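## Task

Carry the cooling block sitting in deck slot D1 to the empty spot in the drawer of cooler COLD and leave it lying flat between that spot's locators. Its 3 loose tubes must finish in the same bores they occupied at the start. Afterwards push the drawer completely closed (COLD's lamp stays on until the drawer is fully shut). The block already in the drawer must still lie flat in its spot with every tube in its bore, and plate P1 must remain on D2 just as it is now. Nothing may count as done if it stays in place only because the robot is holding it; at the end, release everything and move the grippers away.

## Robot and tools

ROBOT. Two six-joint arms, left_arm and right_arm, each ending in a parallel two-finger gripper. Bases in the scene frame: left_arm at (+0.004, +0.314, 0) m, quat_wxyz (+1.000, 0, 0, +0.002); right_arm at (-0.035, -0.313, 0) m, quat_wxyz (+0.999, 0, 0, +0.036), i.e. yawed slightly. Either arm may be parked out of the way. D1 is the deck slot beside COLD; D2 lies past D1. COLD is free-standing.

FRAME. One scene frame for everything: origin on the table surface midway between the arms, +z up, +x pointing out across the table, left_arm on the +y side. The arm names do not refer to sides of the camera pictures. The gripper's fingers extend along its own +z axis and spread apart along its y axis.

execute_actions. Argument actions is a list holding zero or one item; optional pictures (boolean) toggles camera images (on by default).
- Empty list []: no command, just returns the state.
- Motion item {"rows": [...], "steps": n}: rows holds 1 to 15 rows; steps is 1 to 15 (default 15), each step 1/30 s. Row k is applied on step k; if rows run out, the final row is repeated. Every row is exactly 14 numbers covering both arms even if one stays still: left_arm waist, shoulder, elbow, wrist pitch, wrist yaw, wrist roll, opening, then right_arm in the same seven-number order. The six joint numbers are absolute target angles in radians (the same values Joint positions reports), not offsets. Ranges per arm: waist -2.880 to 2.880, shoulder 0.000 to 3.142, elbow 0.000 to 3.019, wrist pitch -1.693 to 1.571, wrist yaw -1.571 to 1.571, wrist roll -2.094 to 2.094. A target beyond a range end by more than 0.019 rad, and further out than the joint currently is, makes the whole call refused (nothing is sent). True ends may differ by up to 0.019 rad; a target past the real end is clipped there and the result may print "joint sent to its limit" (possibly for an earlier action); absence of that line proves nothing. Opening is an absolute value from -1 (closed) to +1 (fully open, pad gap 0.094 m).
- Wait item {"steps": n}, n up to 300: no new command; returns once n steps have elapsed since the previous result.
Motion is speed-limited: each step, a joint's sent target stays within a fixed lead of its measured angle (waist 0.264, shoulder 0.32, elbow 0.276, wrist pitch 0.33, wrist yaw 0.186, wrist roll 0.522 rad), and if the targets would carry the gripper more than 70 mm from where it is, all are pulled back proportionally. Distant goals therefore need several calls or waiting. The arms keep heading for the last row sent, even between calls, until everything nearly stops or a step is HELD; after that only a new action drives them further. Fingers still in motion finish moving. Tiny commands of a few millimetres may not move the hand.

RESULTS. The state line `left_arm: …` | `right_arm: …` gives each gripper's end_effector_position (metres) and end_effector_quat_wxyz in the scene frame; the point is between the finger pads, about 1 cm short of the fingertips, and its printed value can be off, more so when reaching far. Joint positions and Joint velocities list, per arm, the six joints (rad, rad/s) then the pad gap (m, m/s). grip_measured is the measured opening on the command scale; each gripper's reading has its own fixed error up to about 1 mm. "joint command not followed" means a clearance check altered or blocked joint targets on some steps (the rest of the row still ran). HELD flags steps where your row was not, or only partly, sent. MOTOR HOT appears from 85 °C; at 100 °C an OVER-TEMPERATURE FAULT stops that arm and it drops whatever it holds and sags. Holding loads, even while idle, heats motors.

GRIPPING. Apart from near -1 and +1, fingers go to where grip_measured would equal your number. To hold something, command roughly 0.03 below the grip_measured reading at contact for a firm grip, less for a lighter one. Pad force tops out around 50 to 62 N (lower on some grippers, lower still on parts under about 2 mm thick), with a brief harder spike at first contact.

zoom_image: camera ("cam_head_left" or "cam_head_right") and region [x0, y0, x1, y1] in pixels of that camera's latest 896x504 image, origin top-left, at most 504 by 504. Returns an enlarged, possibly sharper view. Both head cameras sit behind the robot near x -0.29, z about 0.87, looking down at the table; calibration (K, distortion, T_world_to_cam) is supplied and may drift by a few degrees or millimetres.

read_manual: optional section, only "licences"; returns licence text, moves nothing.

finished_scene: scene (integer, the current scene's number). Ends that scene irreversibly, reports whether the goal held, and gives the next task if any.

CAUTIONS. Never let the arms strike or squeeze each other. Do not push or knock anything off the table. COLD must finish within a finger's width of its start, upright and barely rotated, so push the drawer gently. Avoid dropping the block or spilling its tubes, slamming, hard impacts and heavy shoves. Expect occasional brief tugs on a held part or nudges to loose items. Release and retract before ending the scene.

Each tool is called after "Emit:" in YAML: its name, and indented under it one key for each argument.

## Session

Emit:
execute_actions:
  actions: []

Scene clock: 0.00 s of 10800.00 s.
left_arm: end_effector_position=(+0.5295, +0.3097, +0.4685) grip_measured=+1.000 end_effector_quat_wxyz=(+0.689, +0.005, +0.725, -0.005) | right_arm: end_effector_position=(+0.1620, +0.1734, +0.1254) grip_measured=+1.000 end_effector_quat_wxyz=(+0.182, -0.580, +0.785, +0.118)
Joint positions: left_arm=[-0.006  1.066  1.03  -0.014  0.012 -0.     0.094] | right_arm=[ 1.111  1.533  1.091 -0.692 -0.011 -0.087  0.094]
Joint velocities: left_arm=[ 0.005 -0.005  0.007  0.007 -0.022 -0.037  0.   ] | right_arm=[-0.005 -0.015 -0.002  0.017 -0.095 -0.007  0.   ]
Motor temperatures (°C, as the motors report them): left_arm=[17 18 21 21 19 21] | right_arm=[22 20 23 19 18 17]

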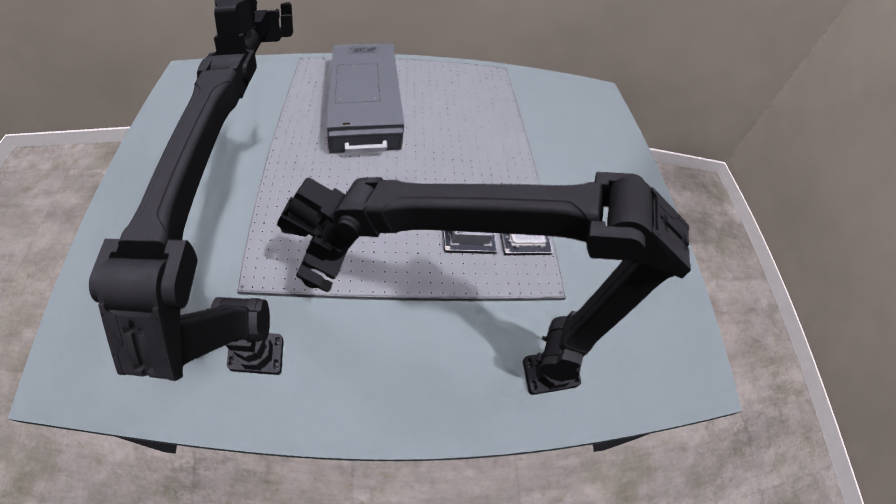

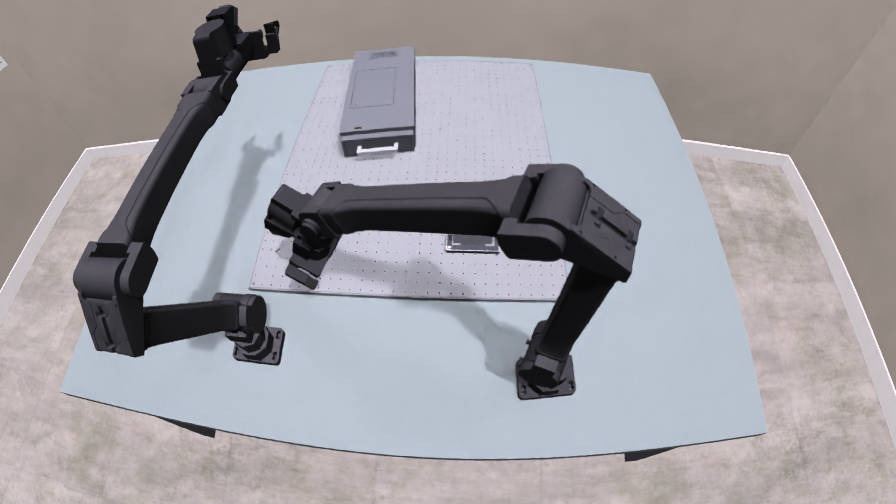

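Emit:
execute_actions:
  actions:
    - {"rows":[[-0.1,1.3,1.1,-0.9,0,1.1,-0.3,-0.2,1.3,1.175,-1.3,0,0.44,1]]}
  pictures: false

Emit:
execute_actions:
  actions:
    - {"steps":25}

Emit:
zoom_image:
  camera: "cam_head_left"
  region: [320, 90, 520, 260]

Emit:
zoom_image:
  camera: "cam_head_right"
  region: [330, 90, 530, 260]

Scene clock: 2.17 s of 10800.00 s.
left_arm: end_effector_position=(+0.4647, +0.2680, +0.1813) grip_measured=-0.297 end_effector_quat_wxyz=(+0.182, +0.494, +0.846, +0.083) | right_arm: end_effector_position=(+0.2761, -0.0686, +0.1804) grip_measured=+1.000 end_effector_quat_wxyz=(+0.044, -0.176, +0.983, +0.026)
Joint positions: left_arm=[-0.101  1.336  1.052 -0.883  0.002  0.959  0.033] | right_arm=[ 0.592  1.334  1.097 -1.231 -0.005  0.31   0.094]
Joint velocities: left_arm=[-0.005 -0.083 -0.007 -0.149 -0.051  0.857 -0.001] | right_arm=[-1.597 -0.132  0.081 -0.393 -0.007  0.374  0.   ]
Motor temperatures (°C, as the motors report them): left_arm=[17 18 21 21 19 21] | right_arm=[22 20 23 19 18 17]
Steps of this call (steps 1 to 50: nothing new was sent; steps 51 to 65: all 15 steps of this action). Readings (joint positions):
51: left_arm=[-0.009 1.071 1.033 -0.044 0.008 0.040] | right_arm=[1.106 1.528 1.092 -0.714 -0.012 -0.056]
52: left_arm=[-0.016 1.079 1.040 -0.091 0.006 0.088] | right_arm=[1.096 1.519 1.092 -0.754 -0.012 -0.021]
54: left_arm=[-0.037 1.111 1.046 -0.191 0.004 0.190] | right_arm=[1.057 1.491 1.092 -0.840 -0.012 0.045]
58: left_arm=[-0.080 1.216 1.050 -0.501 0.003 0.492] | right_arm=[0.930 1.417 1.092 -1.024 -0.010 0.161]
65: the state above

Scene clock: 3.00 s of 10800.00 s.
left_arm: end_effector_position=(+0.4625, +0.2682, +0.1919) grip_measured=-0.297 end_effector_quat_wxyz=(+0.186, +0.546, +0.811, +0.099) | right_arm: end_effector_position=(+0.3510, -0.3676, +0.1973) grip_measured=+1.000 end_effector_quat_wxyz=(+0.046, +0.281, +0.959, +0.006)
Joint positions: left_arm=[-0.101  1.311  1.052 -0.887  0.002  1.088  0.033] | right_arm=[-0.211  1.316  1.126 -1.289  0.002  0.43   0.094]
Joint velocities: left_arm=[-0.015 -0.015  0.017  0.007  0.051 -0.007 -0.   ] | right_arm=[-0.005 -0.005 -0.007 -0.017  0.037 -0.022  0.   ]
Motor temperatures (°C, as the motors report them): left_arm=[17 18 22 21 19 21] | right_arm=[22 20 23 19 18 17]
Steps of this call (steps 1 to 25: the robot went on to your last target). Readings (joint positions):
1: left_arm=[-0.101 1.332 1.052 -0.885 0.002 0.985] | right_arm=[0.536 1.331 1.099 -1.242 -0.005 0.324]
2: left_arm=[-0.101 1.327 1.052 -0.885 0.002 1.006] | right_arm=[0.479 1.329 1.102 -1.251 -0.005 0.337]
4: left_arm=[-0.101 1.319 1.052 -0.887 0.002 1.036] | right_arm=[0.362 1.329 1.105 -1.262 -0.004 0.358]
8: left_arm=[-0.101 1.311 1.052 -0.887 0.002 1.067] | right_arm=[0.125 1.329 1.106 -1.271 -0.003 0.386]
25: the state above

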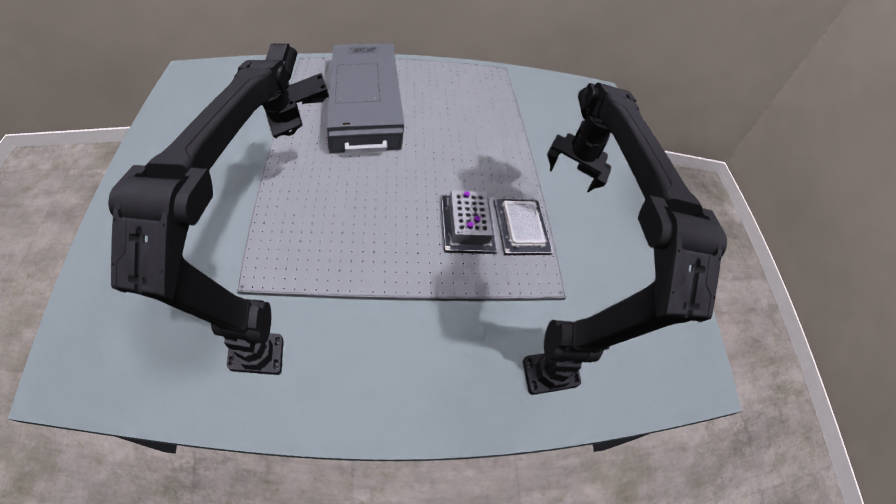

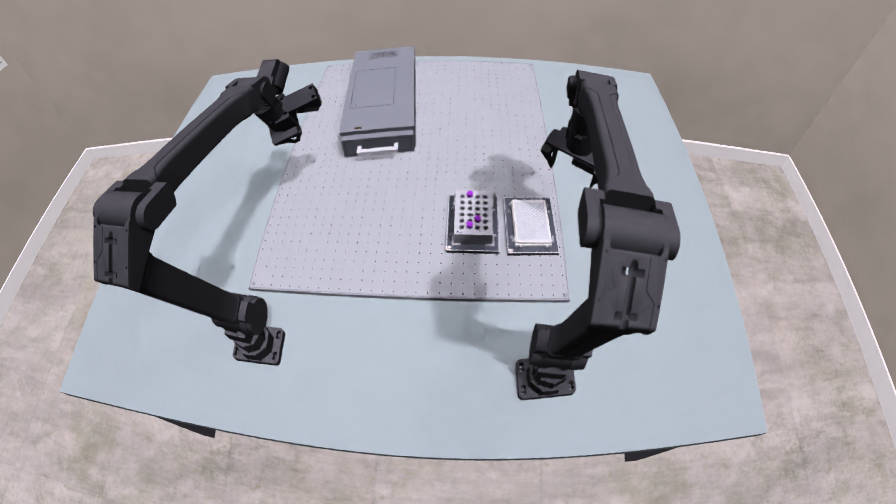

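Region (320, 90, 520, 260) of cam_head_left's 896x504 image, scaled by 2.520, with more detail than that image has; it fills the top 428 rows of this view, and the rest is white.

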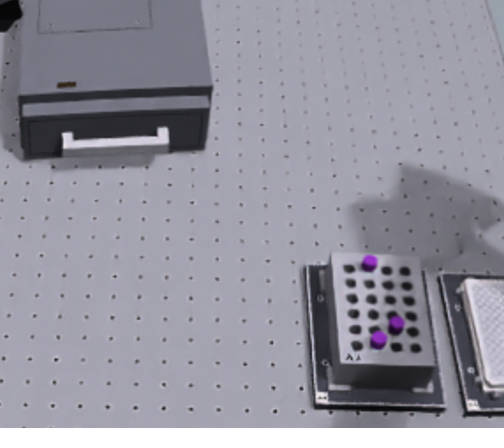

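Region (330, 90, 530, 260) of cam_head_right's 896x504 image, scaled by 2.520, with more detail than that image has; it fills the top 428 rows of this view, and the rest is white.

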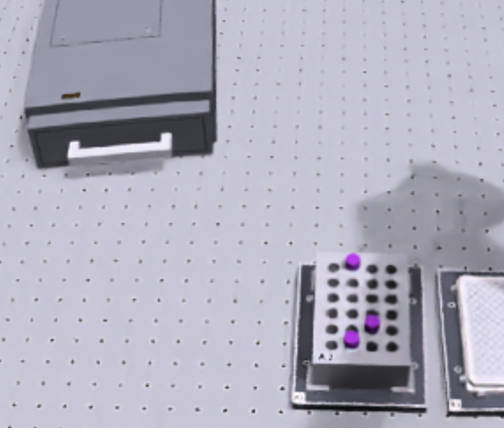

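Emit:
execute_actions:
  actions:
    - {"rows":[[-0.13,1.35,1.12,-0.9,0,1.07,-0.3,-0.17,1.32,1.13,-1.28,0,0.47,1],[-0.16,1.39,1.145,-0.91,0,1.07,-0.3,-0.13,1.33,1.125,-1.27,0,0.47,1],[-0.19,1.43,1.17,-0.92,0,1.07,-0.3,-0.08,1.34,1.12,-1.26,0,0.47,1],[-0.22,1.47,1.2,-0.93,0,1.07,-0.3,-0.03,1.35,1.115,-1.25,0,0.47,1],[-0.25,1.51,1.23,-0.94,0,1.07,-0.3,0.02,1.36,1.11,-1.24,0,0.47,1],[-0.28,1.55,1.26,-0.95,0,1.07,-0.3,0.07,1.37,1.105,-1.23,0,0.47,1],[-0.305,1.59,1.29,-0.96,0,1.07,-0.3,0.12,1.38,1.1,-1.22,0,0.47,1],[-0.33,1.63,1.32,-0.965,0,1.07,-0.3,0.165,1.39,1.095,-1.21,0,0.47,1],[-0.35,1.665,1.35,-0.97,0,1.07,-0.3,0.205,1.397,1.09,-1.2,0,0.47,1],[-0.365,1.7,1.375,-0.975,0,1.07,-0.3,0.24,1.404,1.085,-1.19,0,0.47,1],[-0.38,1.73,1.395,-0.98,0,1.07,-0.3,0.27,1.41,1.08,-1.18,0,0.47,1],[-0.39,1.755,1.41,-0.98,0,1.07,-0.3,0.29,1.415,1.075,-1.17,0,0.47,1],[-0.397,1.775,1.425,-0.98,0,1.07,-0.3,0.308,1.42,1.07,-1.16,0,0.47,1],[-0.402,1.79,1.435,-0.98,0,1.07,-0.3,0.32,1.425,1.066,-1.15,0,0.47,1],[-0.405,1.8,1.44,-0.98,0,1.07,-0.3,0.328,1.425,1.064,-1.146,0,0.47,1]]}
  pictures: false

Emit:
execute_actions:
  actions:
    - {"steps":12}

Emit:
zoom_image:
  camera: "cam_head_right"
  region: [420, 160, 520, 260]

Scene clock: 9.17 s of 10800.00 s.
left_arm: end_effector_position=(+0.5279, +0.0857, +0.1059) grip_measured=-0.297 end_effector_quat_wxyz=(+0.108, +0.674, +0.730, +0.037) | right_arm: end_effector_position=(+0.3353, -0.1540, +0.1388) grip_measured=+1.000 end_effector_quat_wxyz=(+0.023, +0.027, +0.999, +0.012)
Joint positions: left_arm=[-0.413  1.766  1.381 -0.957  0.     1.081  0.033] | right_arm=[ 0.333  1.418  1.068 -1.169 -0.003  0.458  0.094]
Joint velocities: left_arm=[-0.308  0.698  0.129 -0.056 -0.051 -0.037  0.   ] | right_arm=[ 0.62   0.181 -0.198  0.193 -0.007  0.007  0.   ]
Motor temperatures (°C, as the motors report them): left_arm=[17 18 24 21 19 21] | right_arm=[22 21 25 19 18 17]
Steps of this call (steps 1 to 30: the robot went on to your last target; steps 31 to 90: nothing new was sent; then 2.67 s passed at rest; steps 91 to 105: all 15 steps of this action). Readings (joint positions):
91: left_arm=[-0.102 1.312 1.052 -0.887 0.001 1.087] | right_arm=[-0.210 1.316 1.126 -1.289 0.002 0.436]
92: left_arm=[-0.108 1.317 1.056 -0.890 -0.000 1.086] | right_arm=[-0.203 1.316 1.126 -1.288 0.002 0.442]
94: left_arm=[-0.140 1.351 1.089 -0.907 -0.002 1.084] | right_arm=[-0.164 1.318 1.123 -1.278 0.003 0.450]
98: left_arm=[-0.254 1.496 1.212 -0.933 -0.002 1.083] | right_arm=[0.016 1.344 1.111 -1.244 0.004 0.457]
105: the state above

Scene clock: 9.57 s of 10800.00 s.
left_arm: end_effector_position=(+0.5270, +0.0883, +0.0822) grip_measured=-0.297 end_effector_quat_wxyz=(+0.083, +0.674, +0.733, +0.029) | right_arm: end_effector_position=(+0.3310, -0.1516, +0.1304) grip_measured=+1.000 end_effector_quat_wxyz=(+0.017, +0.023, +1.000, +0.009)
Joint positions: left_arm=[-0.409  1.813  1.387 -0.969  0.     1.081  0.033] | right_arm=[ 0.343  1.427  1.054 -1.16  -0.002  0.461  0.094]
Joint velocities: left_arm=[ 0.005  0.024 -0.017  0.012 -0.066  0.007  0.001] | right_arm=[-0.015 -0.005 -0.002  0.007  0.007  0.022  0.   ]
Motor temperatures (°C, as the motors report them): left_arm=[17 18 24 21 19 21] | right_arm=[22 21 25 19 18 17]
Steps of this call (steps 1 to 12: the robot went on to your last target). Readings (joint positions):
1: left_arm=[-0.420 1.786 1.383 -0.958 0.000 1.081] | right_arm=[0.349 1.423 1.062 -1.165 -0.003 0.458]
2: left_arm=[-0.424 1.799 1.383 -0.961 0.000 1.081] | right_arm=[0.355 1.426 1.058 -1.163 -0.003 0.458]
4: left_arm=[-0.423 1.814 1.383 -0.967 0.000 1.081] | right_arm=[0.352 1.427 1.054 -1.162 -0.003 0.459]
8: left_arm=[-0.413 1.813 1.386 -0.969 0.000 1.081] | right_arm=[0.344 1.427 1.054 -1.160 -0.002 0.461]
12: the state above

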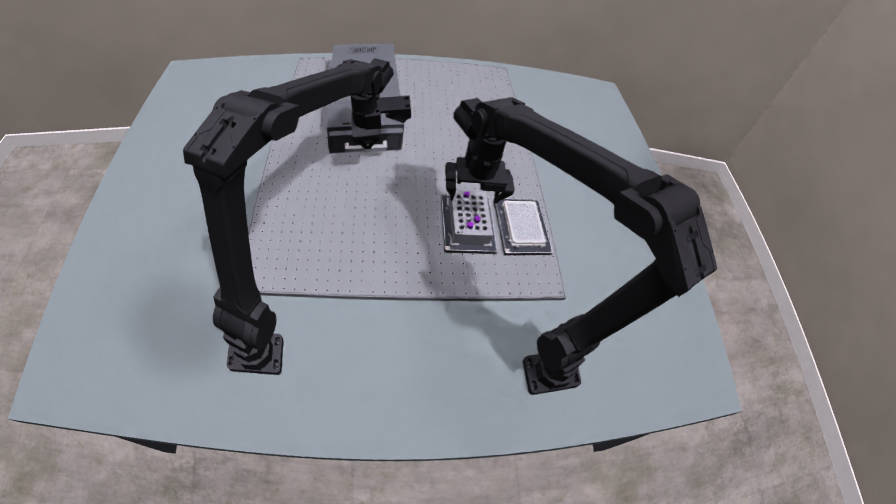

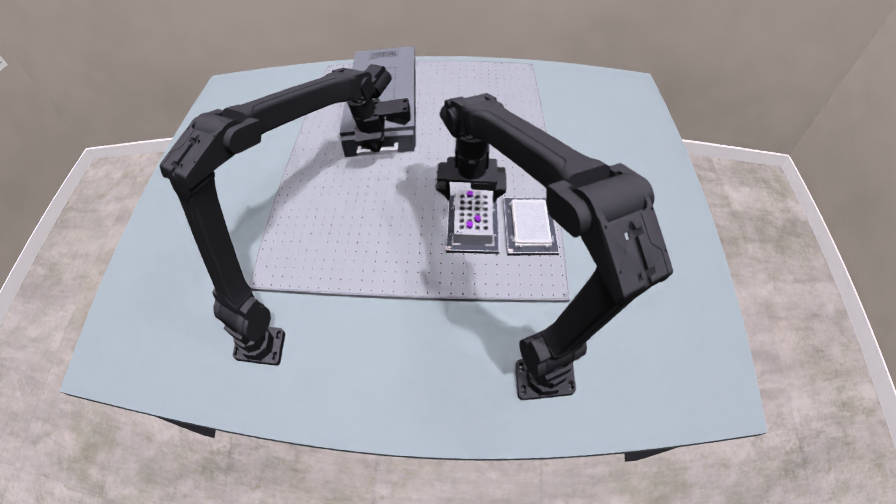

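Region (420, 160, 520, 260) of cam_head_right's 896x504 image, scaled by 5.040, with more detail than that image has.

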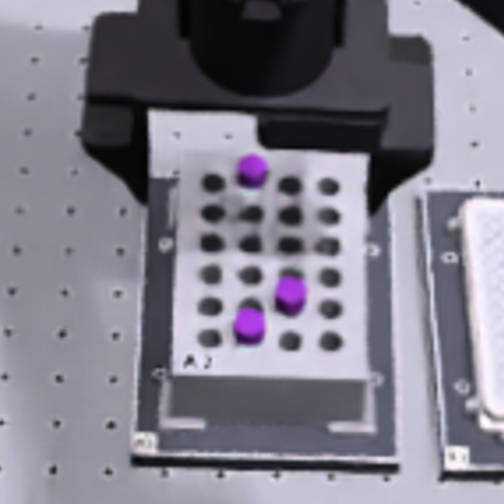

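Emit:
execute_actions:
  actions:
    - {"rows":[[-0.39,1.83,1.4,-0.93,0,1.07,-0.3,0.311,1.43,1.06,-1.14,0,0.437,1],[-0.39,1.84,1.4,-0.915,0,1.07,-0.3,0.311,1.435,1.055,-1.13,0,0.437,1],[-0.39,1.85,1.4,-0.915,0,1.07,-0.3,0.311,1.44,1.05,-1.12,0,0.437,1],[-0.39,1.86,1.4,-0.915,0,1.07,-0.3,0.311,1.446,1.045,-1.11,0,0.437,1],[-0.39,1.87,1.4,-0.915,0,1.07,-0.3,0.311,1.452,1.038,-1.098,0,0.437,1],[-0.39,1.88,1.4,-0.915,0,1.07,-0.3,0.311,1.458,1.03,-1.085,0,0.437,1],[-0.39,1.89,1.4,-0.915,0,1.07,-0.3,0.311,1.464,1.022,-1.072,0,0.437,1],[-0.39,1.9,1.4,-0.915,0,1.07,-0.3,0.311,1.47,1.015,-1.06,0,0.437,1]]}
  pictures: false

Emit:
execute_actions:
  actions:
    - {"rows":[[-0.39,1.9,1.4,-0.915,0,1.07,-0.8,0.311,1.47,1.015,-1.06,0,0.437,1]],"steps":8}

Emit:
zoom_image:
  camera: "cam_head_right"
  region: [420, 160, 520, 260]

Scene clock: 13.77 s of 10800.00 s.
left_arm: end_effector_position=(+0.5349, +0.0937, +0.0472) grip_measured=-0.297 end_effector_quat_wxyz=(+0.070, +0.670, +0.739, +0.025) | right_arm: end_effector_position=(+0.3355, -0.1574, +0.1003) grip_measured=+1.000 end_effector_quat_wxyz=(+0.018, +0.024, +1.000, +0.009)
Joint positions: left_arm=[-0.395  1.879  1.387 -0.929  0.     1.081  0.033] | right_arm=[ 0.325  1.464  1.008 -1.075 -0.002  0.446  0.094]
Joint velocities: left_arm=[ 0.005  0.083 -0.017  0.002  0.051  0.022  0.   ] | right_arm=[-0.005  0.005 -0.012 -0.002 -0.081 -0.037  0.   ]
Motor temperatures (°C, as the motors report them): left_arm=[17 18 24 21 19 21] | right_arm=[22 21 25 19 18 17]
Steps of this call (steps 1 to 30: the robot went on to your last target; steps 31 to 90: nothing new was sent; then 0.70 s passed at rest; steps 91 to 105: all 15 steps of this action). Readings (joint positions):
91: left_arm=[-0.408 1.813 1.387 -0.964 0.000 1.081] | right_arm=[0.342 1.427 1.054 -1.159 -0.002 0.458]
92: left_arm=[-0.408 1.813 1.387 -0.955 0.000 1.081] | right_arm=[0.340 1.427 1.054 -1.155 -0.002 0.456]
94: left_arm=[-0.404 1.813 1.387 -0.938 0.000 1.081] | right_arm=[0.334 1.427 1.052 -1.139 -0.002 0.452]
98: left_arm=[-0.396 1.829 1.387 -0.930 0.000 1.081] | right_arm=[0.326 1.435 1.031 -1.094 -0.002 0.449]
105: the state above

Scene clock: 14.03 s of 10800.00 s.
left_arm: end_effector_position=(+0.5372, +0.0936, +0.0462) grip_measured=-0.748 end_effector_quat_wxyz=(+0.074, +0.669, +0.739, +0.026) | right_arm: end_effector_position=(+0.3359, -0.1573, +0.1003) grip_measured=+1.000 end_effector_quat_wxyz=(+0.019, +0.024, +0.999, +0.009)
Joint positions: left_arm=[-0.394  1.882  1.388 -0.92   0.001  1.081  0.012] | right_arm=[ 0.325  1.464  1.008 -1.073 -0.002  0.446  0.094]
Joint velocities: left_arm=[-0.005 -0.005 -0.002  0.007 -0.022 -0.022  0.001] | right_arm=[ 0.015 -0.015  0.002 -0.002 -0.066 -0.007  0.   ]
Motor temperatures (°C, as the motors report them): left_arm=[17 18 24 21 19 21] | right_arm=[22 21 25 19 18 17]
Steps of this call (steps 1 to 8: all 8 steps of this action). Readings (joint positions):
1: left_arm=[-0.395 1.881 1.387 -0.929 0.000 1.081] | right_arm=[0.325 1.464 1.008 -1.075 -0.002 0.446]
2: left_arm=[-0.395 1.882 1.388 -0.921 -0.003 1.081] | right_arm=[0.325 1.464 1.008 -1.074 -0.002 0.446]
4: left_arm=[-0.394 1.882 1.388 -0.920 0.001 1.081] | right_arm=[0.325 1.464 1.008 -1.073 -0.002 0.446]
8: the state above

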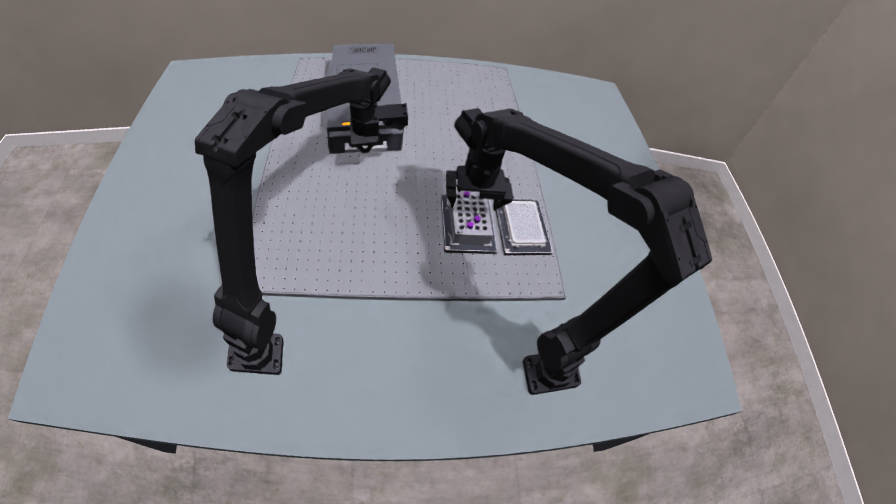

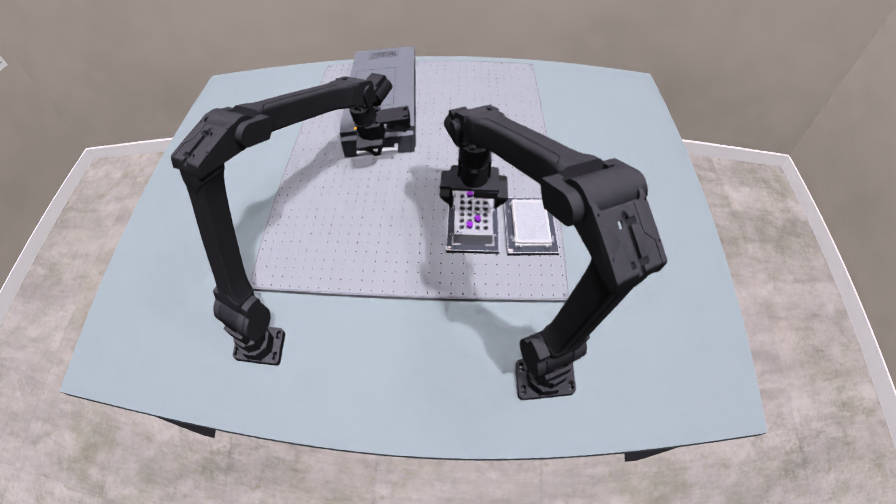

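Region (420, 160, 520, 260) of cam_head_right's 896x504 image, scaled by 5.040, with more detail than that image has.

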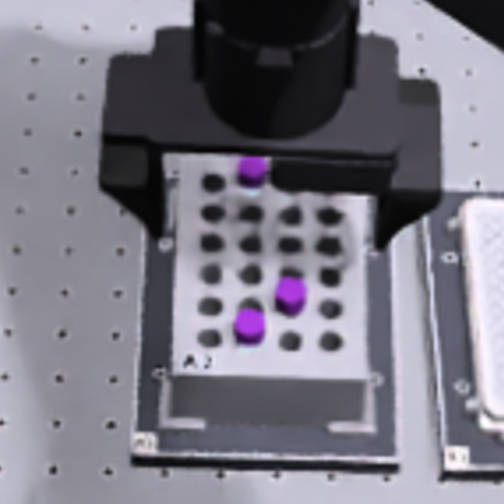

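Emit:
execute_actions:
  actions:
    - {"rows":[[-0.407,1.86,1.372,-0.905,0,1.065,-0.55,0.311,1.475,1.01,-1.052,0,0.437,1],[-0.411,1.85,1.357,-0.898,0,1.06,-0.55,0.311,1.48,1.004,-1.041,0,0.437,1],[-0.417,1.835,1.335,-0.888,0,1.055,-0.55,0.311,1.486,0.997,-1.028,0,0.437,1],[-0.425,1.817,1.307,-0.875,0,1.047,-0.55,0.311,1.492,0.99,-1.015,0,0.437,1],[-0.433,1.798,1.279,-0.862,0,1.039,-0.55,0.311,1.498,0.983,-1.002,0,0.437,1],[-0.441,1.78,1.251,-0.85,0,1.031,-0.55,0.311,1.504,0.976,-0.99,0,0.437,1],[-0.449,1.761,1.223,-0.838,0,1.023,-0.55,0.311,1.51,0.969,-0.978,0,0.437,1],[-0.458,1.742,1.196,-0.826,0,1.014,-0.55,0.311,1.515,0.962,-0.966,0,0.437,1],[-0.467,1.724,1.169,-0.815,0,1.005,-0.55,0.311,1.519,0.955,-0.955,0,0.437,1],[-0.476,1.705,1.142,-0.805,0,0.996,-0.55,0.311,1.519,0.953,-0.952,0,0.437,1],[-0.485,1.687,1.116,-0.795,0,0.987,-0.55,0.311,1.519,0.953,-0.952,0,0.437,1],[-0.495,1.668,1.09,-0.786,0,0.977,-0.55,0.311,1.519,0.953,-0.952,0,0.437,1],[-0.505,1.65,1.064,-0.778,0,0.967,-0.55,0.311,1.519,0.953,-0.952,0,0.437,1],[-0.515,1.631,1.038,-0.771,0,0.957,-0.55,0.311,1.519,0.953,-0.952,0,0.437,1],[-0.525,1.613,1.012,-0.765,0,0.945,-0.55,0.311,1.519,0.953,-0.952,0,0.437,1]]}
  pictures: false

Emit:
execute_actions:
  actions:
    - {"rows":[[-0.537,1.594,0.988,-0.76,0,0.93,-0.55,0.311,1.519,0.953,-0.952,0,0.437,1],[-0.549,1.576,0.965,-0.756,0,0.918,-0.55,0.311,1.519,0.953,-0.952,0,0.437,1],[-0.562,1.558,0.943,-0.752,0,0.905,-0.55,0.32,1.519,0.953,-0.952,0,0.437,0.92],[-0.575,1.54,0.921,-0.749,0,0.892,-0.55,0.32,1.519,0.953,-0.952,0,0.437,0.87],[-0.588,1.522,0.9,-0.746,0,0.879,-0.55,0.32,1.519,0.953,-0.952,0,0.437,0.83],[-0.602,1.504,0.879,-0.744,0,0.865,-0.55,0.32,1.519,0.953,-0.952,0,0.437,0.8],[-0.616,1.487,0.859,-0.742,0,0.851,-0.55,0.32,1.519,0.953,-0.952,0,0.437,0.75],[-0.63,1.471,0.84,-0.741,0,0.837,-0.55,0.32,1.519,0.953,-0.952,0,0.437,0.75],[-0.643,1.456,0.823,-0.74,0,0.824,-0.55,0.32,1.519,0.953,-0.952,0,0.437,0.75],[-0.655,1.443,0.808,-0.74,0,0.812,-0.55,0.32,1.519,0.953,-0.952,0,0.437,0.75],[-0.666,1.431,0.795,-0.74,0,0.801,-0.55,0.32,1.519,0.953,-0.952,0,0.437,0.75],[-0.675,1.421,0.784,-0.74,0,0.792,-0.55,0.32,1.519,0.953,-0.952,0,0.437,0.75],[-0.683,1.413,0.776,-0.74,0,0.785,-0.55,0.32,1.519,0.953,-0.952,0,0.437,0.75],[-0.689,1.407,0.77,-0.74,0,0.78,-0.55,0.32,1.519,0.953,-0.952,0,0.437,0.75],[-0.693,1.403,0.766,-0.74,0,0.78,-0.55,0.32,1.519,0.953,-0.952,0,0.437,0.75]]}
  pictures: false

Emit:
execute_actions:
  actions:
    - {"steps":6}

Scene clock: 24.63 s of 10800.00 s.
left_arm: end_effector_position=(+0.4317, +0.0821, +0.0483) grip_measured=-0.552 end_effector_quat_wxyz=(+0.092, +0.676, +0.731, +0.025) | right_arm: end_effector_position=(+0.3320, -0.1589, +0.0606) grip_measured=+1.000 end_effector_quat_wxyz=(+0.014, +0.024, +1.000, +0.007)
Joint positions: left_arm=[-0.5    1.658  1.069 -0.792 -0.003  0.996  0.021] | right_arm=[ 0.325  1.515  0.945 -0.969 -0.002  0.445  0.094]
Joint velocities: left_arm=[-0.396 -0.601 -0.745  0.173 -0.051 -0.256  0.   ] | right_arm=[-0.005 -0.005 -0.012  0.012  0.007 -0.022  0.   ]
Motor temperatures (°C, as the motors report them): left_arm=[17 19 24 21 19 21] | right_arm=[22 21 25 19 18 17]
Steps of this call (steps 1 to 15: the robot went on to your last target; steps 16 to 90: nothing new was sent; then 7.10 s passed at rest; steps 91 to 105: all 15 steps of this action). Readings (joint positions):
91: left_arm=[-0.394 1.881 1.388 -0.920 0.001 1.080] | right_arm=[0.325 1.464 1.008 -1.072 -0.002 0.446]
92: left_arm=[-0.395 1.880 1.385 -0.918 0.001 1.078] | right_arm=[0.325 1.464 1.007 -1.067 -0.002 0.446]
94: left_arm=[-0.399 1.869 1.365 -0.895 -0.004 1.073] | right_arm=[0.325 1.465 1.001 -1.048 -0.002 0.446]
98: left_arm=[-0.416 1.810 1.274 -0.833 -0.006 1.054] | right_arm=[0.325 1.481 0.977 -1.001 -0.002 0.445]
105: the state above

Scene clock: 25.13 s of 10800.00 s.
left_arm: end_effector_position=(+0.3031, +0.0715, +0.0466) grip_measured=-0.552 end_effector_quat_wxyz=(+0.091, +0.680, +0.727, +0.007) | right_arm: end_effector_position=(+0.3329, -0.1585, +0.0606) grip_measured=+0.817 end_effector_quat_wxyz=(+0.016, +0.023, +1.000, +0.008)
Joint positions: left_arm=[-0.683  1.422  0.787 -0.753 -0.001  0.824  0.021] | right_arm=[ 0.325  1.515  0.945 -0.965 -0.002  0.444  0.085]
Joint velocities: left_arm=[-0.2   -0.21  -0.232 -0.017  0.022 -0.242 -0.001] | right_arm=[ 0.005 -0.005 -0.002 -0.012 -0.066 -0.051 -0.   ]
Motor temperatures (°C, as the motors report them): left_arm=[17 19 24 21 19 21] | right_arm=[22 21 25 19 18 17]
Steps of this call (steps 1 to 15: all 15 steps of this action). Readings (joint positions):
1: left_arm=[-0.513 1.638 1.043 -0.786 -0.002 0.986] | right_arm=[0.325 1.515 0.945 -0.968 -0.002 0.445]
2: left_arm=[-0.526 1.620 1.018 -0.781 -0.002 0.975] | right_arm=[0.325 1.515 0.945 -0.967 -0.002 0.445]
4: left_arm=[-0.550 1.584 0.972 -0.771 -0.002 0.952] | right_arm=[0.325 1.515 0.945 -0.966 -0.002 0.445]
8: left_arm=[-0.600 1.515 0.889 -0.757 -0.002 0.902] | right_arm=[0.325 1.515 0.945 -0.965 -0.002 0.444]
15: the state above

Scene clock: 25.33 s of 10800.00 s.
left_arm: end_effector_position=(+0.2954, +0.0703, +0.0463) grip_measured=-0.552 end_effector_quat_wxyz=(+0.090, +0.676, +0.731, +0.004) | right_arm: end_effector_position=(+0.3329, -0.1585, +0.0606) grip_measured=+0.817 end_effector_quat_wxyz=(+0.016, +0.023, +1.000, +0.008)
Joint positions: left_arm=[-0.697  1.41   0.774 -0.753  0.002  0.798  0.021] | right_arm=[ 0.325  1.515  0.945 -0.965 -0.002  0.444  0.085]
Joint velocities: left_arm=[-0.015 -0.024 -0.007 -0.012 -0.066 -0.125  0.001] | right_arm=[ 0.005  0.005  0.002  0.002  0.007  0.037 -0.002]
Motor temperatures (°C, as the motors report them): left_arm=[17 19 24 21 19 21] | right_arm=[22 21 25 19 18 17]
Steps of this call (steps 1 to 6: the robot went on to your last target). Readings (joint positions):
1: left_arm=[-0.689 1.417 0.781 -0.753 0.002 0.816] | right_arm=[0.325 1.515 0.945 -0.965 -0.002 0.444]
2: left_arm=[-0.693 1.412 0.776 -0.753 0.004 0.810] | right_arm=[0.325 1.515 0.945 -0.965 -0.002 0.444]
4: left_arm=[-0.697 1.410 0.774 -0.753 0.004 0.802] | right_arm=[0.325 1.515 0.945 -0.965 -0.002 0.444]
6: the state above

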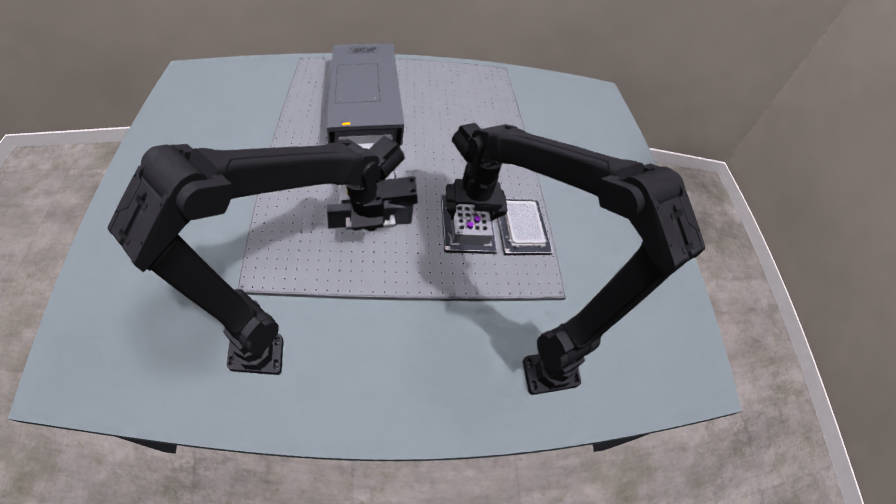

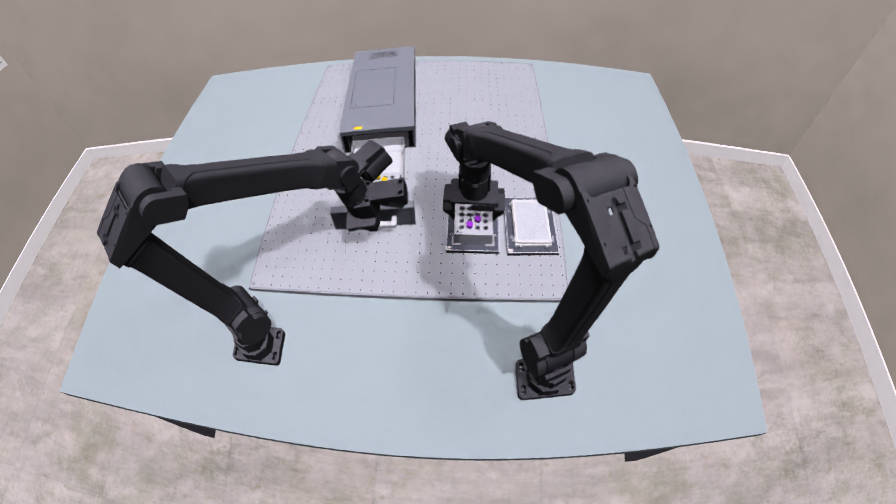

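Emit:
execute_actions:
  actions:
    - {"rows":[[-0.72,1.395,0.758,-0.74,0,0.76,-0.55,0.32,1.49,0.99,-0.97,0,0.437,0.75],[-0.73,1.385,0.75,-0.74,0,0.75,-0.55,0.32,1.47,1.02,-0.975,0,0.437,0.75],[-0.735,1.385,0.75,-0.74,0,0.75,-0.55,0.32,1.45,1.04,-0.977,0,0.437,0.75],[-0.735,1.385,0.75,-0.74,0,0.75,-0.55,0.32,1.44,1.053,-0.98,0,0.437,0.75],[-0.735,1.385,0.75,-0.74,0,0.75,-0.55,0.32,1.433,1.061,-0.99,0,0.437,0.75],[-0.735,1.385,0.75,-0.74,0,0.75,-0.55,0.32,1.426,1.069,-1.002,0,0.437,0.75],[-0.735,1.385,0.75,-0.74,0,0.75,-0.55,0.32,1.419,1.077,-1.016,0,0.437,0.75],[-0.735,1.385,0.75,-0.74,0,0.75,-0.55,0.32,1.412,1.085,-1.03,0,0.437,0.75],[-0.72,1.37,0.76,-0.75,0,0.75,-0.3,0.32,1.405,1.093,-1.045,0,0.437,0.75],[-0.72,1.35,0.76,-0.76,0,0.75,-0.3,0.32,1.399,1.102,-1.06,0,0.437,0.75],[-0.72,1.33,0.76,-0.77,0,0.75,-0.3,0.32,1.393,1.111,-1.075,0,0.437,0.75],[-0.72,1.31,0.76,-0.78,0,0.75,-0.3,0.32,1.387,1.12,-1.09,0,0.437,0.75],[-0.72,1.29,0.76,-0.79,0,0.75,-0.3,0.32,1.381,1.129,-1.105,0,0.437,0.75],[-0.72,1.27,0.76,-0.8,0,0.75,-0.3,0.32,1.375,1.138,-1.12,0,0.437,0.75],[-0.72,1.24,0.76,-0.82,0,0.75,-0.3,0.32,1.369,1.147,-1.135,0,0.437,0.75]]}
  pictures: false

Emit:
execute_actions:
  actions:
    - {"rows":[[-0.72,1.2,0.75,-0.85,0,0.75,-0.3,0.32,1.363,1.156,-1.15,0,0.4,0.75],[-0.72,1.15,0.72,-0.89,0,0.75,-0.3,0.32,1.357,1.165,-1.165,0,0.35,0.75],[-0.72,1.1,0.69,-0.93,0,0.75,-0.3,0.32,1.351,1.174,-1.18,0,0.3,0.75],[-0.7,1.05,0.66,-0.97,0,0.75,-0.6,0.32,1.345,1.183,-1.195,0,0.24,0.75],[-0.67,1,0.63,-1.01,0,0.75,-1,0.32,1.339,1.192,-1.21,0,0.18,0.75],[-0.63,0.96,0.6,-1.05,0,0.75,-1,0.32,1.333,1.201,-1.225,0,0.12,0.75],[-0.58,0.93,0.57,-1.08,0,0.75,-1,0.32,1.328,1.21,-1.24,0,0.06,0.75],[-0.52,0.9,0.55,-1.1,0,0.75,-1,0.32,1.323,1.218,-1.253,0,0,0.75],[-0.45,0.9,0.55,-1.1,0,0.75,-1,0.32,1.323,1.218,-1.253,0,-0.06,0.75],[-0.38,0.9,0.55,-1.1,0,0.75,-1,0.32,1.323,1.218,-1.253,0,-0.12,0.75],[-0.31,0.9,0.55,-1.1,0,0.75,-1,0.32,1.323,1.218,-1.253,0,-0.18,0.75],[-0.24,0.9,0.55,-1.1,0,0.75,-1,0.32,1.323,1.218,-1.253,0,-0.24,0.75],[-0.17,0.9,0.55,-1.1,0,0.75,-1,0.32,1.323,1.218,-1.253,0,-0.3,0.75],[-0.1,0.9,0.55,-1.1,0,0.75,-1,0.32,1.323,1.218,-1.253,0,-0.36,0.75],[-0.05,0.9,0.55,-1.1,0,0.75,-1,0.32,1.323,1.218,-1.253,0,-0.42,0.75]]}
  pictures: false

Emit:
execute_actions:
  actions:
    - {"steps":6}

Emit:
zoom_image:
  camera: "cam_head_left"
  region: [320, 130, 420, 230]

Scene clock: 34.80 s of 10800.00 s.
left_arm: end_effector_position=(+0.2859, +0.0658, +0.0733) grip_measured=-0.303 end_effector_quat_wxyz=(+0.116, +0.671, +0.732, +0.003) | right_arm: end_effector_position=(+0.3287, -0.1603, +0.0881) grip_measured=+0.817 end_effector_quat_wxyz=(+0.002, +0.023, +1.000, +0.002)
Joint positions: left_arm=[-0.724  1.322  0.766 -0.782 -0.002  0.763  0.033] | right_arm=[ 0.325  1.482  0.992 -1.075 -0.002  0.444  0.085]
Joint velocities: left_arm=[-0.005 -0.737 -0.002 -0.339  0.051 -0.095  0.   ] | right_arm=[-0.024 -0.142  0.129 -0.369 -0.022  0.022  0.001]
Motor temperatures (°C, as the motors report them): left_arm=[17 19 24 21 19 21] | right_arm=[22 21 25 19 18 17]
Steps of this call (steps 1 to 30: the robot went on to your last target; steps 31 to 90: nothing new was sent; then 5.97 s passed at rest; steps 91 to 105: all 15 steps of this action). Readings (joint positions):
91: left_arm=[-0.698 1.410 0.774 -0.753 0.002 0.788] | right_arm=[0.325 1.515 0.945 -0.965 -0.002 0.444]
92: left_arm=[-0.701 1.410 0.773 -0.753 0.001 0.783] | right_arm=[0.325 1.514 0.946 -0.965 -0.002 0.444]
94: left_arm=[-0.714 1.407 0.768 -0.753 -0.001 0.775] | right_arm=[0.325 1.514 0.949 -0.968 -0.002 0.444]
98: left_arm=[-0.724 1.404 0.766 -0.752 -0.006 0.767] | right_arm=[0.325 1.509 0.962 -0.993 -0.002 0.444]
105: the state above

Scene clock: 35.30 s of 10800.00 s.
left_arm: end_effector_position=(+0.2362, +0.2801, +0.1024) grip_measured=-0.988 end_effector_quat_wxyz=(+0.077, +0.435, +0.897, +0.025) | right_arm: end_effector_position=(+0.3247, -0.1620, +0.1404) grip_measured=+0.817 end_effector_quat_wxyz=(-0.002, -0.224, +0.975, +0.001)
Joint positions: left_arm=[-0.146  0.879  0.559 -1.088 -0.     0.761  0.001] | right_arm=[ 0.325  1.418  1.074 -1.23  -0.002 -0.055  0.085]
Joint velocities: left_arm=[ 1.949  0.151  0.002  0.012 -0.051 -0.051 -0.   ] | right_arm=[-0.005 -0.093  0.149 -0.076 -0.037 -1.619 -0.   ]
Motor temperatures (°C, as the motors report them): left_arm=[17 19 24 21 19 21] | right_arm=[22 21 25 19 18 17]
Steps of this call (steps 1 to 15: all 15 steps of this action). Readings (joint positions):
1: left_arm=[-0.724 1.294 0.766 -0.798 -0.002 0.762] | right_arm=[0.325 1.478 0.997 -1.088 -0.002 0.441]
2: left_arm=[-0.724 1.261 0.762 -0.820 -0.002 0.762] | right_arm=[0.325 1.473 1.003 -1.101 -0.002 0.433]
4: left_arm=[-0.723 1.169 0.734 -0.878 -0.001 0.761] | right_arm=[0.325 1.465 1.014 -1.127 -0.002 0.400]
8: left_arm=[-0.633 0.944 0.620 -1.027 0.002 0.761] | right_arm=[0.325 1.448 1.038 -1.180 -0.002 0.285]
15: the state above

Scene clock: 35.50 s of 10800.00 s.
left_arm: end_effector_position=(+0.2382, +0.3062, +0.1003) grip_measured=-0.988 end_effector_quat_wxyz=(+0.070, +0.384, +0.920, +0.028) | right_arm: end_effector_position=(+0.3315, -0.1591, +0.1574) grip_measured=+0.817 end_effector_quat_wxyz=(+0.017, -0.336, +0.942, +0.002)
Joint positions: left_arm=[-0.035  0.889  0.559 -1.088 -0.002  0.759  0.001] | right_arm=[ 0.325  1.399  1.101 -1.239 -0.002 -0.288  0.085]
Joint velocities: left_arm=[-0.122 -0.005 -0.007 -0.012  0.007  0.007 -0.   ] | right_arm=[-0.024 -0.083  0.115 -0.027 -0.051 -0.725 -0.001]
Motor temperatures (°C, as the motors report them): left_arm=[17 19 24 21 19 21] | right_arm=[22 21 25 19 18 17]
Steps of this call (steps 1 to 6: the robot went on to your last target). Readings (joint positions):
1: left_arm=[-0.088 0.884 0.559 -1.088 -0.002 0.760] | right_arm=[0.325 1.414 1.079 -1.233 -0.002 -0.107]
2: left_arm=[-0.050 0.888 0.559 -1.088 -0.003 0.760] | right_arm=[0.325 1.411 1.084 -1.234 -0.002 -0.154]
4: left_arm=[-0.030 0.889 0.559 -1.088 -0.003 0.759] | right_arm=[0.325 1.404 1.093 -1.238 -0.002 -0.230]
6: the state above

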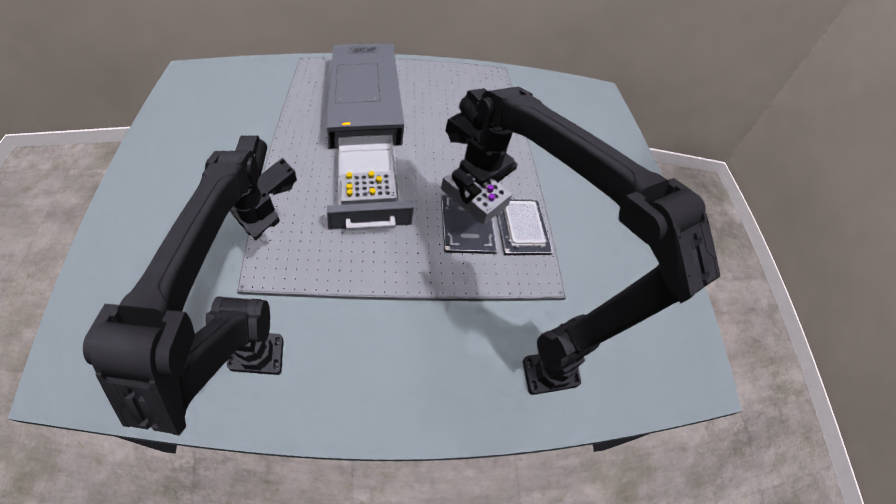

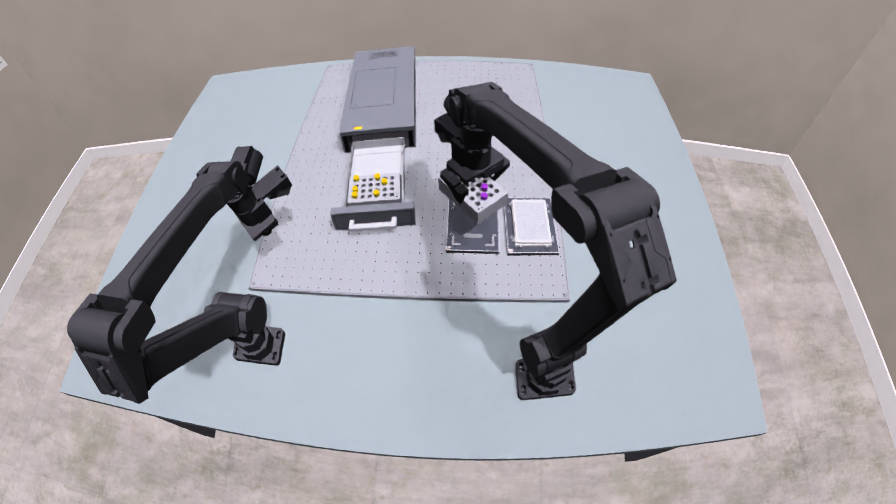

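Region (320, 130, 420, 230) of cam_head_left's 896x504 image, scaled by 5.040, with more detail than that image has.

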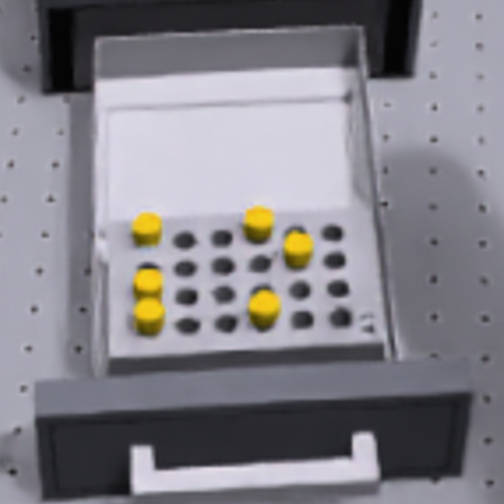

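Emit:
execute_actions:
  actions:
    - {"rows":[[-0.05,0.9,0.55,-1.1,0,0.75,-1,0.33,1.35,1.23,-1.254,0,-0.45,0.75],[-0.05,0.9,0.55,-1.1,0,0.75,-1,0.335,1.37,1.25,-1.256,0,-0.49,0.75],[-0.05,0.9,0.55,-1.1,0,0.75,-1,0.34,1.392,1.275,-1.259,0,-0.53,0.75],[-0.05,0.9,0.55,-1.1,0,0.75,-1,0.347,1.417,1.305,-1.263,0,-0.57,0.75],[-0.05,0.9,0.55,-1.1,0,0.75,-1,0.354,1.444,1.338,-1.267,0,-0.61,0.75],[-0.05,0.9,0.55,-1.1,0,0.75,-1,0.361,1.472,1.372,-1.272,0,-0.65,0.75],[-0.05,0.9,0.55,-1.1,0,0.75,-1,0.368,1.5,1.407,-1.277,0,-0.69,0.75],[-0.05,0.9,0.55,-1.1,0,0.75,-1,0.376,1.528,1.442,-1.283,0,-0.73,0.75],[-0.05,0.9,0.55,-1.1,0,0.75,-1,0.384,1.556,1.478,-1.289,0,-0.77,0.75],[-0.05,0.9,0.55,-1.1,0,0.75,-1,0.392,1.584,1.514,-1.295,0,-0.81,0.75],[-0.05,0.9,0.55,-1.1,0,0.75,-1,0.4,1.611,1.551,-1.302,0,-0.85,0.75],[-0.05,0.9,0.55,-1.1,0,0.75,-1,0.408,1.638,1.588,-1.309,0,-0.89,0.75],[-0.05,0.9,0.55,-1.1,0,0.75,-1,0.416,1.665,1.625,-1.316,0,-0.93,0.75],[-0.05,0.9,0.55,-1.1,0,0.75,-1,0.424,1.692,1.662,-1.323,0,-0.97,0.75],[-0.05,0.9,0.55,-1.1,0,0.75,-1,0.432,1.72,1.7,-1.33,0,-1,0.75]]}
  pictures: false

Emit:
execute_actions:
  actions:
    - {"rows":[[-0.05,0.9,0.55,-1.1,0,0.75,-1,0.441,1.747,1.739,-1.339,0,-1.03,0.75],[-0.05,0.9,0.55,-1.1,0,0.75,-1,0.45,1.774,1.778,-1.348,0,-1.03,0.75],[-0.05,0.9,0.55,-1.1,0,0.75,-1,0.459,1.801,1.817,-1.357,0,-1.03,0.75],[-0.05,0.9,0.55,-1.1,0,0.75,-1,0.468,1.828,1.856,-1.367,0,-1.03,0.75],[-0.05,0.9,0.55,-1.1,0,0.75,-1,0.477,1.855,1.895,-1.377,0,-1.03,0.75],[-0.05,0.9,0.55,-1.1,0,0.75,-1,0.486,1.882,1.934,-1.387,0,-1.03,0.75],[-0.05,0.9,0.55,-1.1,0,0.75,-1,0.495,1.909,1.973,-1.397,0,-1.03,0.75],[-0.05,0.9,0.55,-1.1,0,0.75,-1,0.504,1.935,2.012,-1.407,0,-1.03,0.75],[-0.05,0.9,0.55,-1.1,0,0.75,-1,0.513,1.96,2.05,-1.416,0,-1.03,0.75],[-0.05,0.9,0.55,-1.1,0,0.75,-1,0.522,1.984,2.085,-1.425,0,-1.03,0.75],[-0.05,0.9,0.55,-1.1,0,0.75,-1,0.53,2.006,2.118,-1.433,0,-1.03,0.75],[-0.05,0.9,0.55,-1.1,0,0.75,-1,0.538,2.026,2.148,-1.44,0,-1.03,0.75],[-0.05,0.9,0.55,-1.1,0,0.75,-1,0.545,2.043,2.174,-1.446,0,-1.03,0.75],[-0.05,0.9,0.55,-1.1,0,0.75,-1,0.551,2.056,2.195,-1.451,0,-1.03,0.75],[-0.05,0.9,0.55,-1.1,0,0.75,-1,0.556,2.065,2.21,-1.455,0,-1.03,0.75]]}
  pictures: false

Emit:
execute_actions:
  actions:
    - {"steps":15}

Emit:
zoom_image:
  camera: "cam_head_left"
  region: [310, 110, 420, 220]

Scene clock: 45.73 s of 10800.00 s.
left_arm: end_effector_position=(+0.2381, +0.3042, +0.1003) grip_measured=-0.988 end_effector_quat_wxyz=(+0.071, +0.388, +0.919, +0.027) | right_arm: end_effector_position=(+0.4402, -0.0838, +0.1785) grip_measured=+0.816 end_effector_quat_wxyz=(+0.036, -0.584, +0.811, -0.007)
Joint positions: left_arm=[-0.043  0.889  0.559 -1.088 -0.001  0.759  0.001] | right_arm=[ 0.378  1.691  1.495 -1.301  0.    -0.797  0.085]
Joint velocities: left_arm=[ 0.005 -0.005  0.007 -0.017 -0.022 -0.051 -0.001] | right_arm=[ 0.239  0.855  1.009 -0.164  0.051 -0.945 -0.   ]
Motor temperatures (°C, as the motors report them): left_arm=[17 18 24 21 19 21] | right_arm=[22 21 29 19 18 17]
Steps of this call (steps 1 to 30: the robot went on to your last target; steps 31 to 90: nothing new was sent; then 6.73 s passed at rest; steps 91 to 105: all 15 steps of this action). Readings (joint positions):
91: left_arm=[-0.043 0.889 0.559 -1.088 -0.001 0.759] | right_arm=[0.325 1.382 1.124 -1.246 -0.002 -0.416]
92: left_arm=[-0.043 0.889 0.559 -1.088 -0.001 0.759] | right_arm=[0.325 1.383 1.127 -1.248 -0.002 -0.428]
94: left_arm=[-0.043 0.889 0.559 -1.088 -0.001 0.759] | right_arm=[0.326 1.398 1.148 -1.261 -0.002 -0.467]
98: left_arm=[-0.043 0.889 0.559 -1.088 -0.001 0.759] | right_arm=[0.333 1.482 1.251 -1.278 -0.000 -0.571]
105: the state above

Scene clock: 46.23 s of 10800.00 s.
left_arm: end_effector_position=(+0.2381, +0.3042, +0.1003) grip_measured=-0.988 end_effector_quat_wxyz=(+0.071, +0.388, +0.919, +0.027) | right_arm: end_effector_position=(+0.5193, +0.0496, +0.1441) grip_measured=+0.816 end_effector_quat_wxyz=(-0.030, +0.707, -0.706, +0.006)
Joint positions: left_arm=[-0.043  0.889  0.559 -1.088 -0.001  0.759  0.001] | right_arm=[ 0.508  2.085  1.987 -1.413  0.    -0.992  0.085]
Joint velocities: left_arm=[-0.005 -0.005 -0.007  0.002  0.007  0.022  0.   ] | right_arm=[ 0.23   0.552  0.672 -0.134 -0.051 -0.125 -0.001]
Motor temperatures (°C, as the motors report them): left_arm=[17 18 24 21 19 21] | right_arm=[22 21 29 19 18 17]
Steps of this call (steps 1 to 15: all 15 steps of this action). Readings (joint positions):
1: left_arm=[-0.043 0.889 0.559 -1.088 -0.001 0.759] | right_arm=[0.386 1.721 1.530 -1.307 0.000 -0.830]
2: left_arm=[-0.043 0.889 0.559 -1.088 -0.001 0.759] | right_arm=[0.395 1.750 1.564 -1.313 0.000 -0.858]
4: left_arm=[-0.043 0.889 0.559 -1.088 -0.001 0.759] | right_arm=[0.413 1.806 1.633 -1.328 0.000 -0.901]
8: left_arm=[-0.043 0.889 0.559 -1.088 -0.001 0.759] | right_arm=[0.449 1.915 1.770 -1.362 0.000 -0.953]
15: the state above

Scene clock: 46.73 s of 10800.00 s.
left_arm: end_effector_position=(+0.2381, +0.3042, +0.1003) grip_measured=-0.988 end_effector_quat_wxyz=(+0.071, +0.388, +0.919, +0.027) | right_arm: end_effector_position=(+0.5110, +0.0778, +0.1200) grip_measured=+0.816 end_effector_quat_wxyz=(-0.010, +0.729, -0.685, +0.002)
Joint positions: left_arm=[-0.043  0.889  0.559 -1.088 -0.001  0.759  0.001] | right_arm=[ 0.55   2.153  2.038 -1.435  0.001 -1.011  0.085]
Joint velocities: left_arm=[-0.005 -0.005 -0.002 -0.007 -0.007  0.007 -0.001] | right_arm=[ 0.005  0.005  0.002 -0.007  0.037  0.037  0.   ]
Motor temperatures (°C, as the motors report them): left_arm=[17 18 24 21 19 21] | right_arm=[22 21 29 19 18 17]
Steps of this call (steps 1 to 15: the robot went on to your last target). Readings (joint positions):
1: left_arm=[-0.043 0.889 0.559 -1.088 -0.001 0.759] | right_arm=[0.515 2.102 2.008 -1.415 0.000 -0.995]
2: left_arm=[-0.043 0.889 0.559 -1.088 -0.001 0.759] | right_arm=[0.522 2.116 2.022 -1.417 0.000 -0.998]
4: left_arm=[-0.043 0.889 0.559 -1.088 -0.001 0.759] | right_arm=[0.534 2.134 2.036 -1.419 0.000 -1.001]
8: left_arm=[-0.043 0.889 0.559 -1.088 -0.001 0.759] | right_arm=[0.548 2.149 2.038 -1.429 0.000 -1.007]
15: the state above

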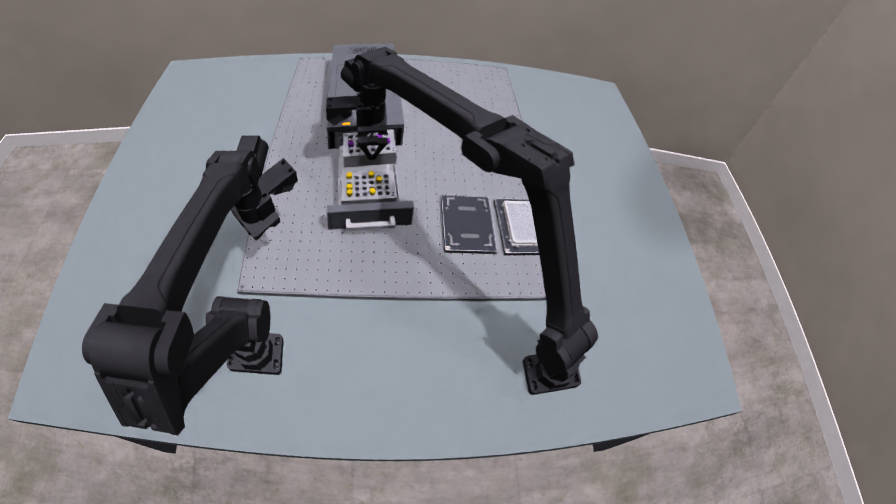

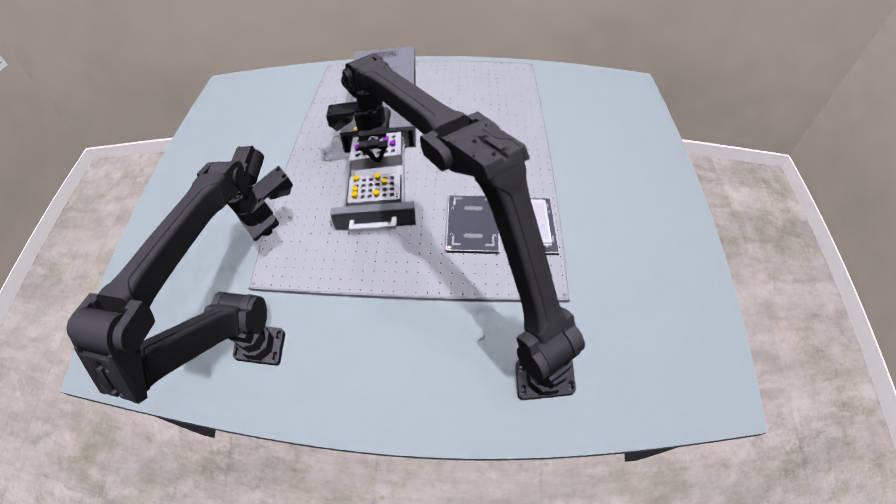

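Region (310, 110, 420, 220) of cam_head_left's 896x504 image, scaled by 4.582, with more detail than that image has.

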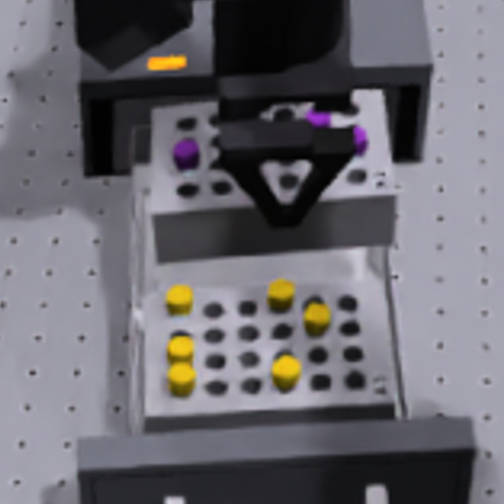

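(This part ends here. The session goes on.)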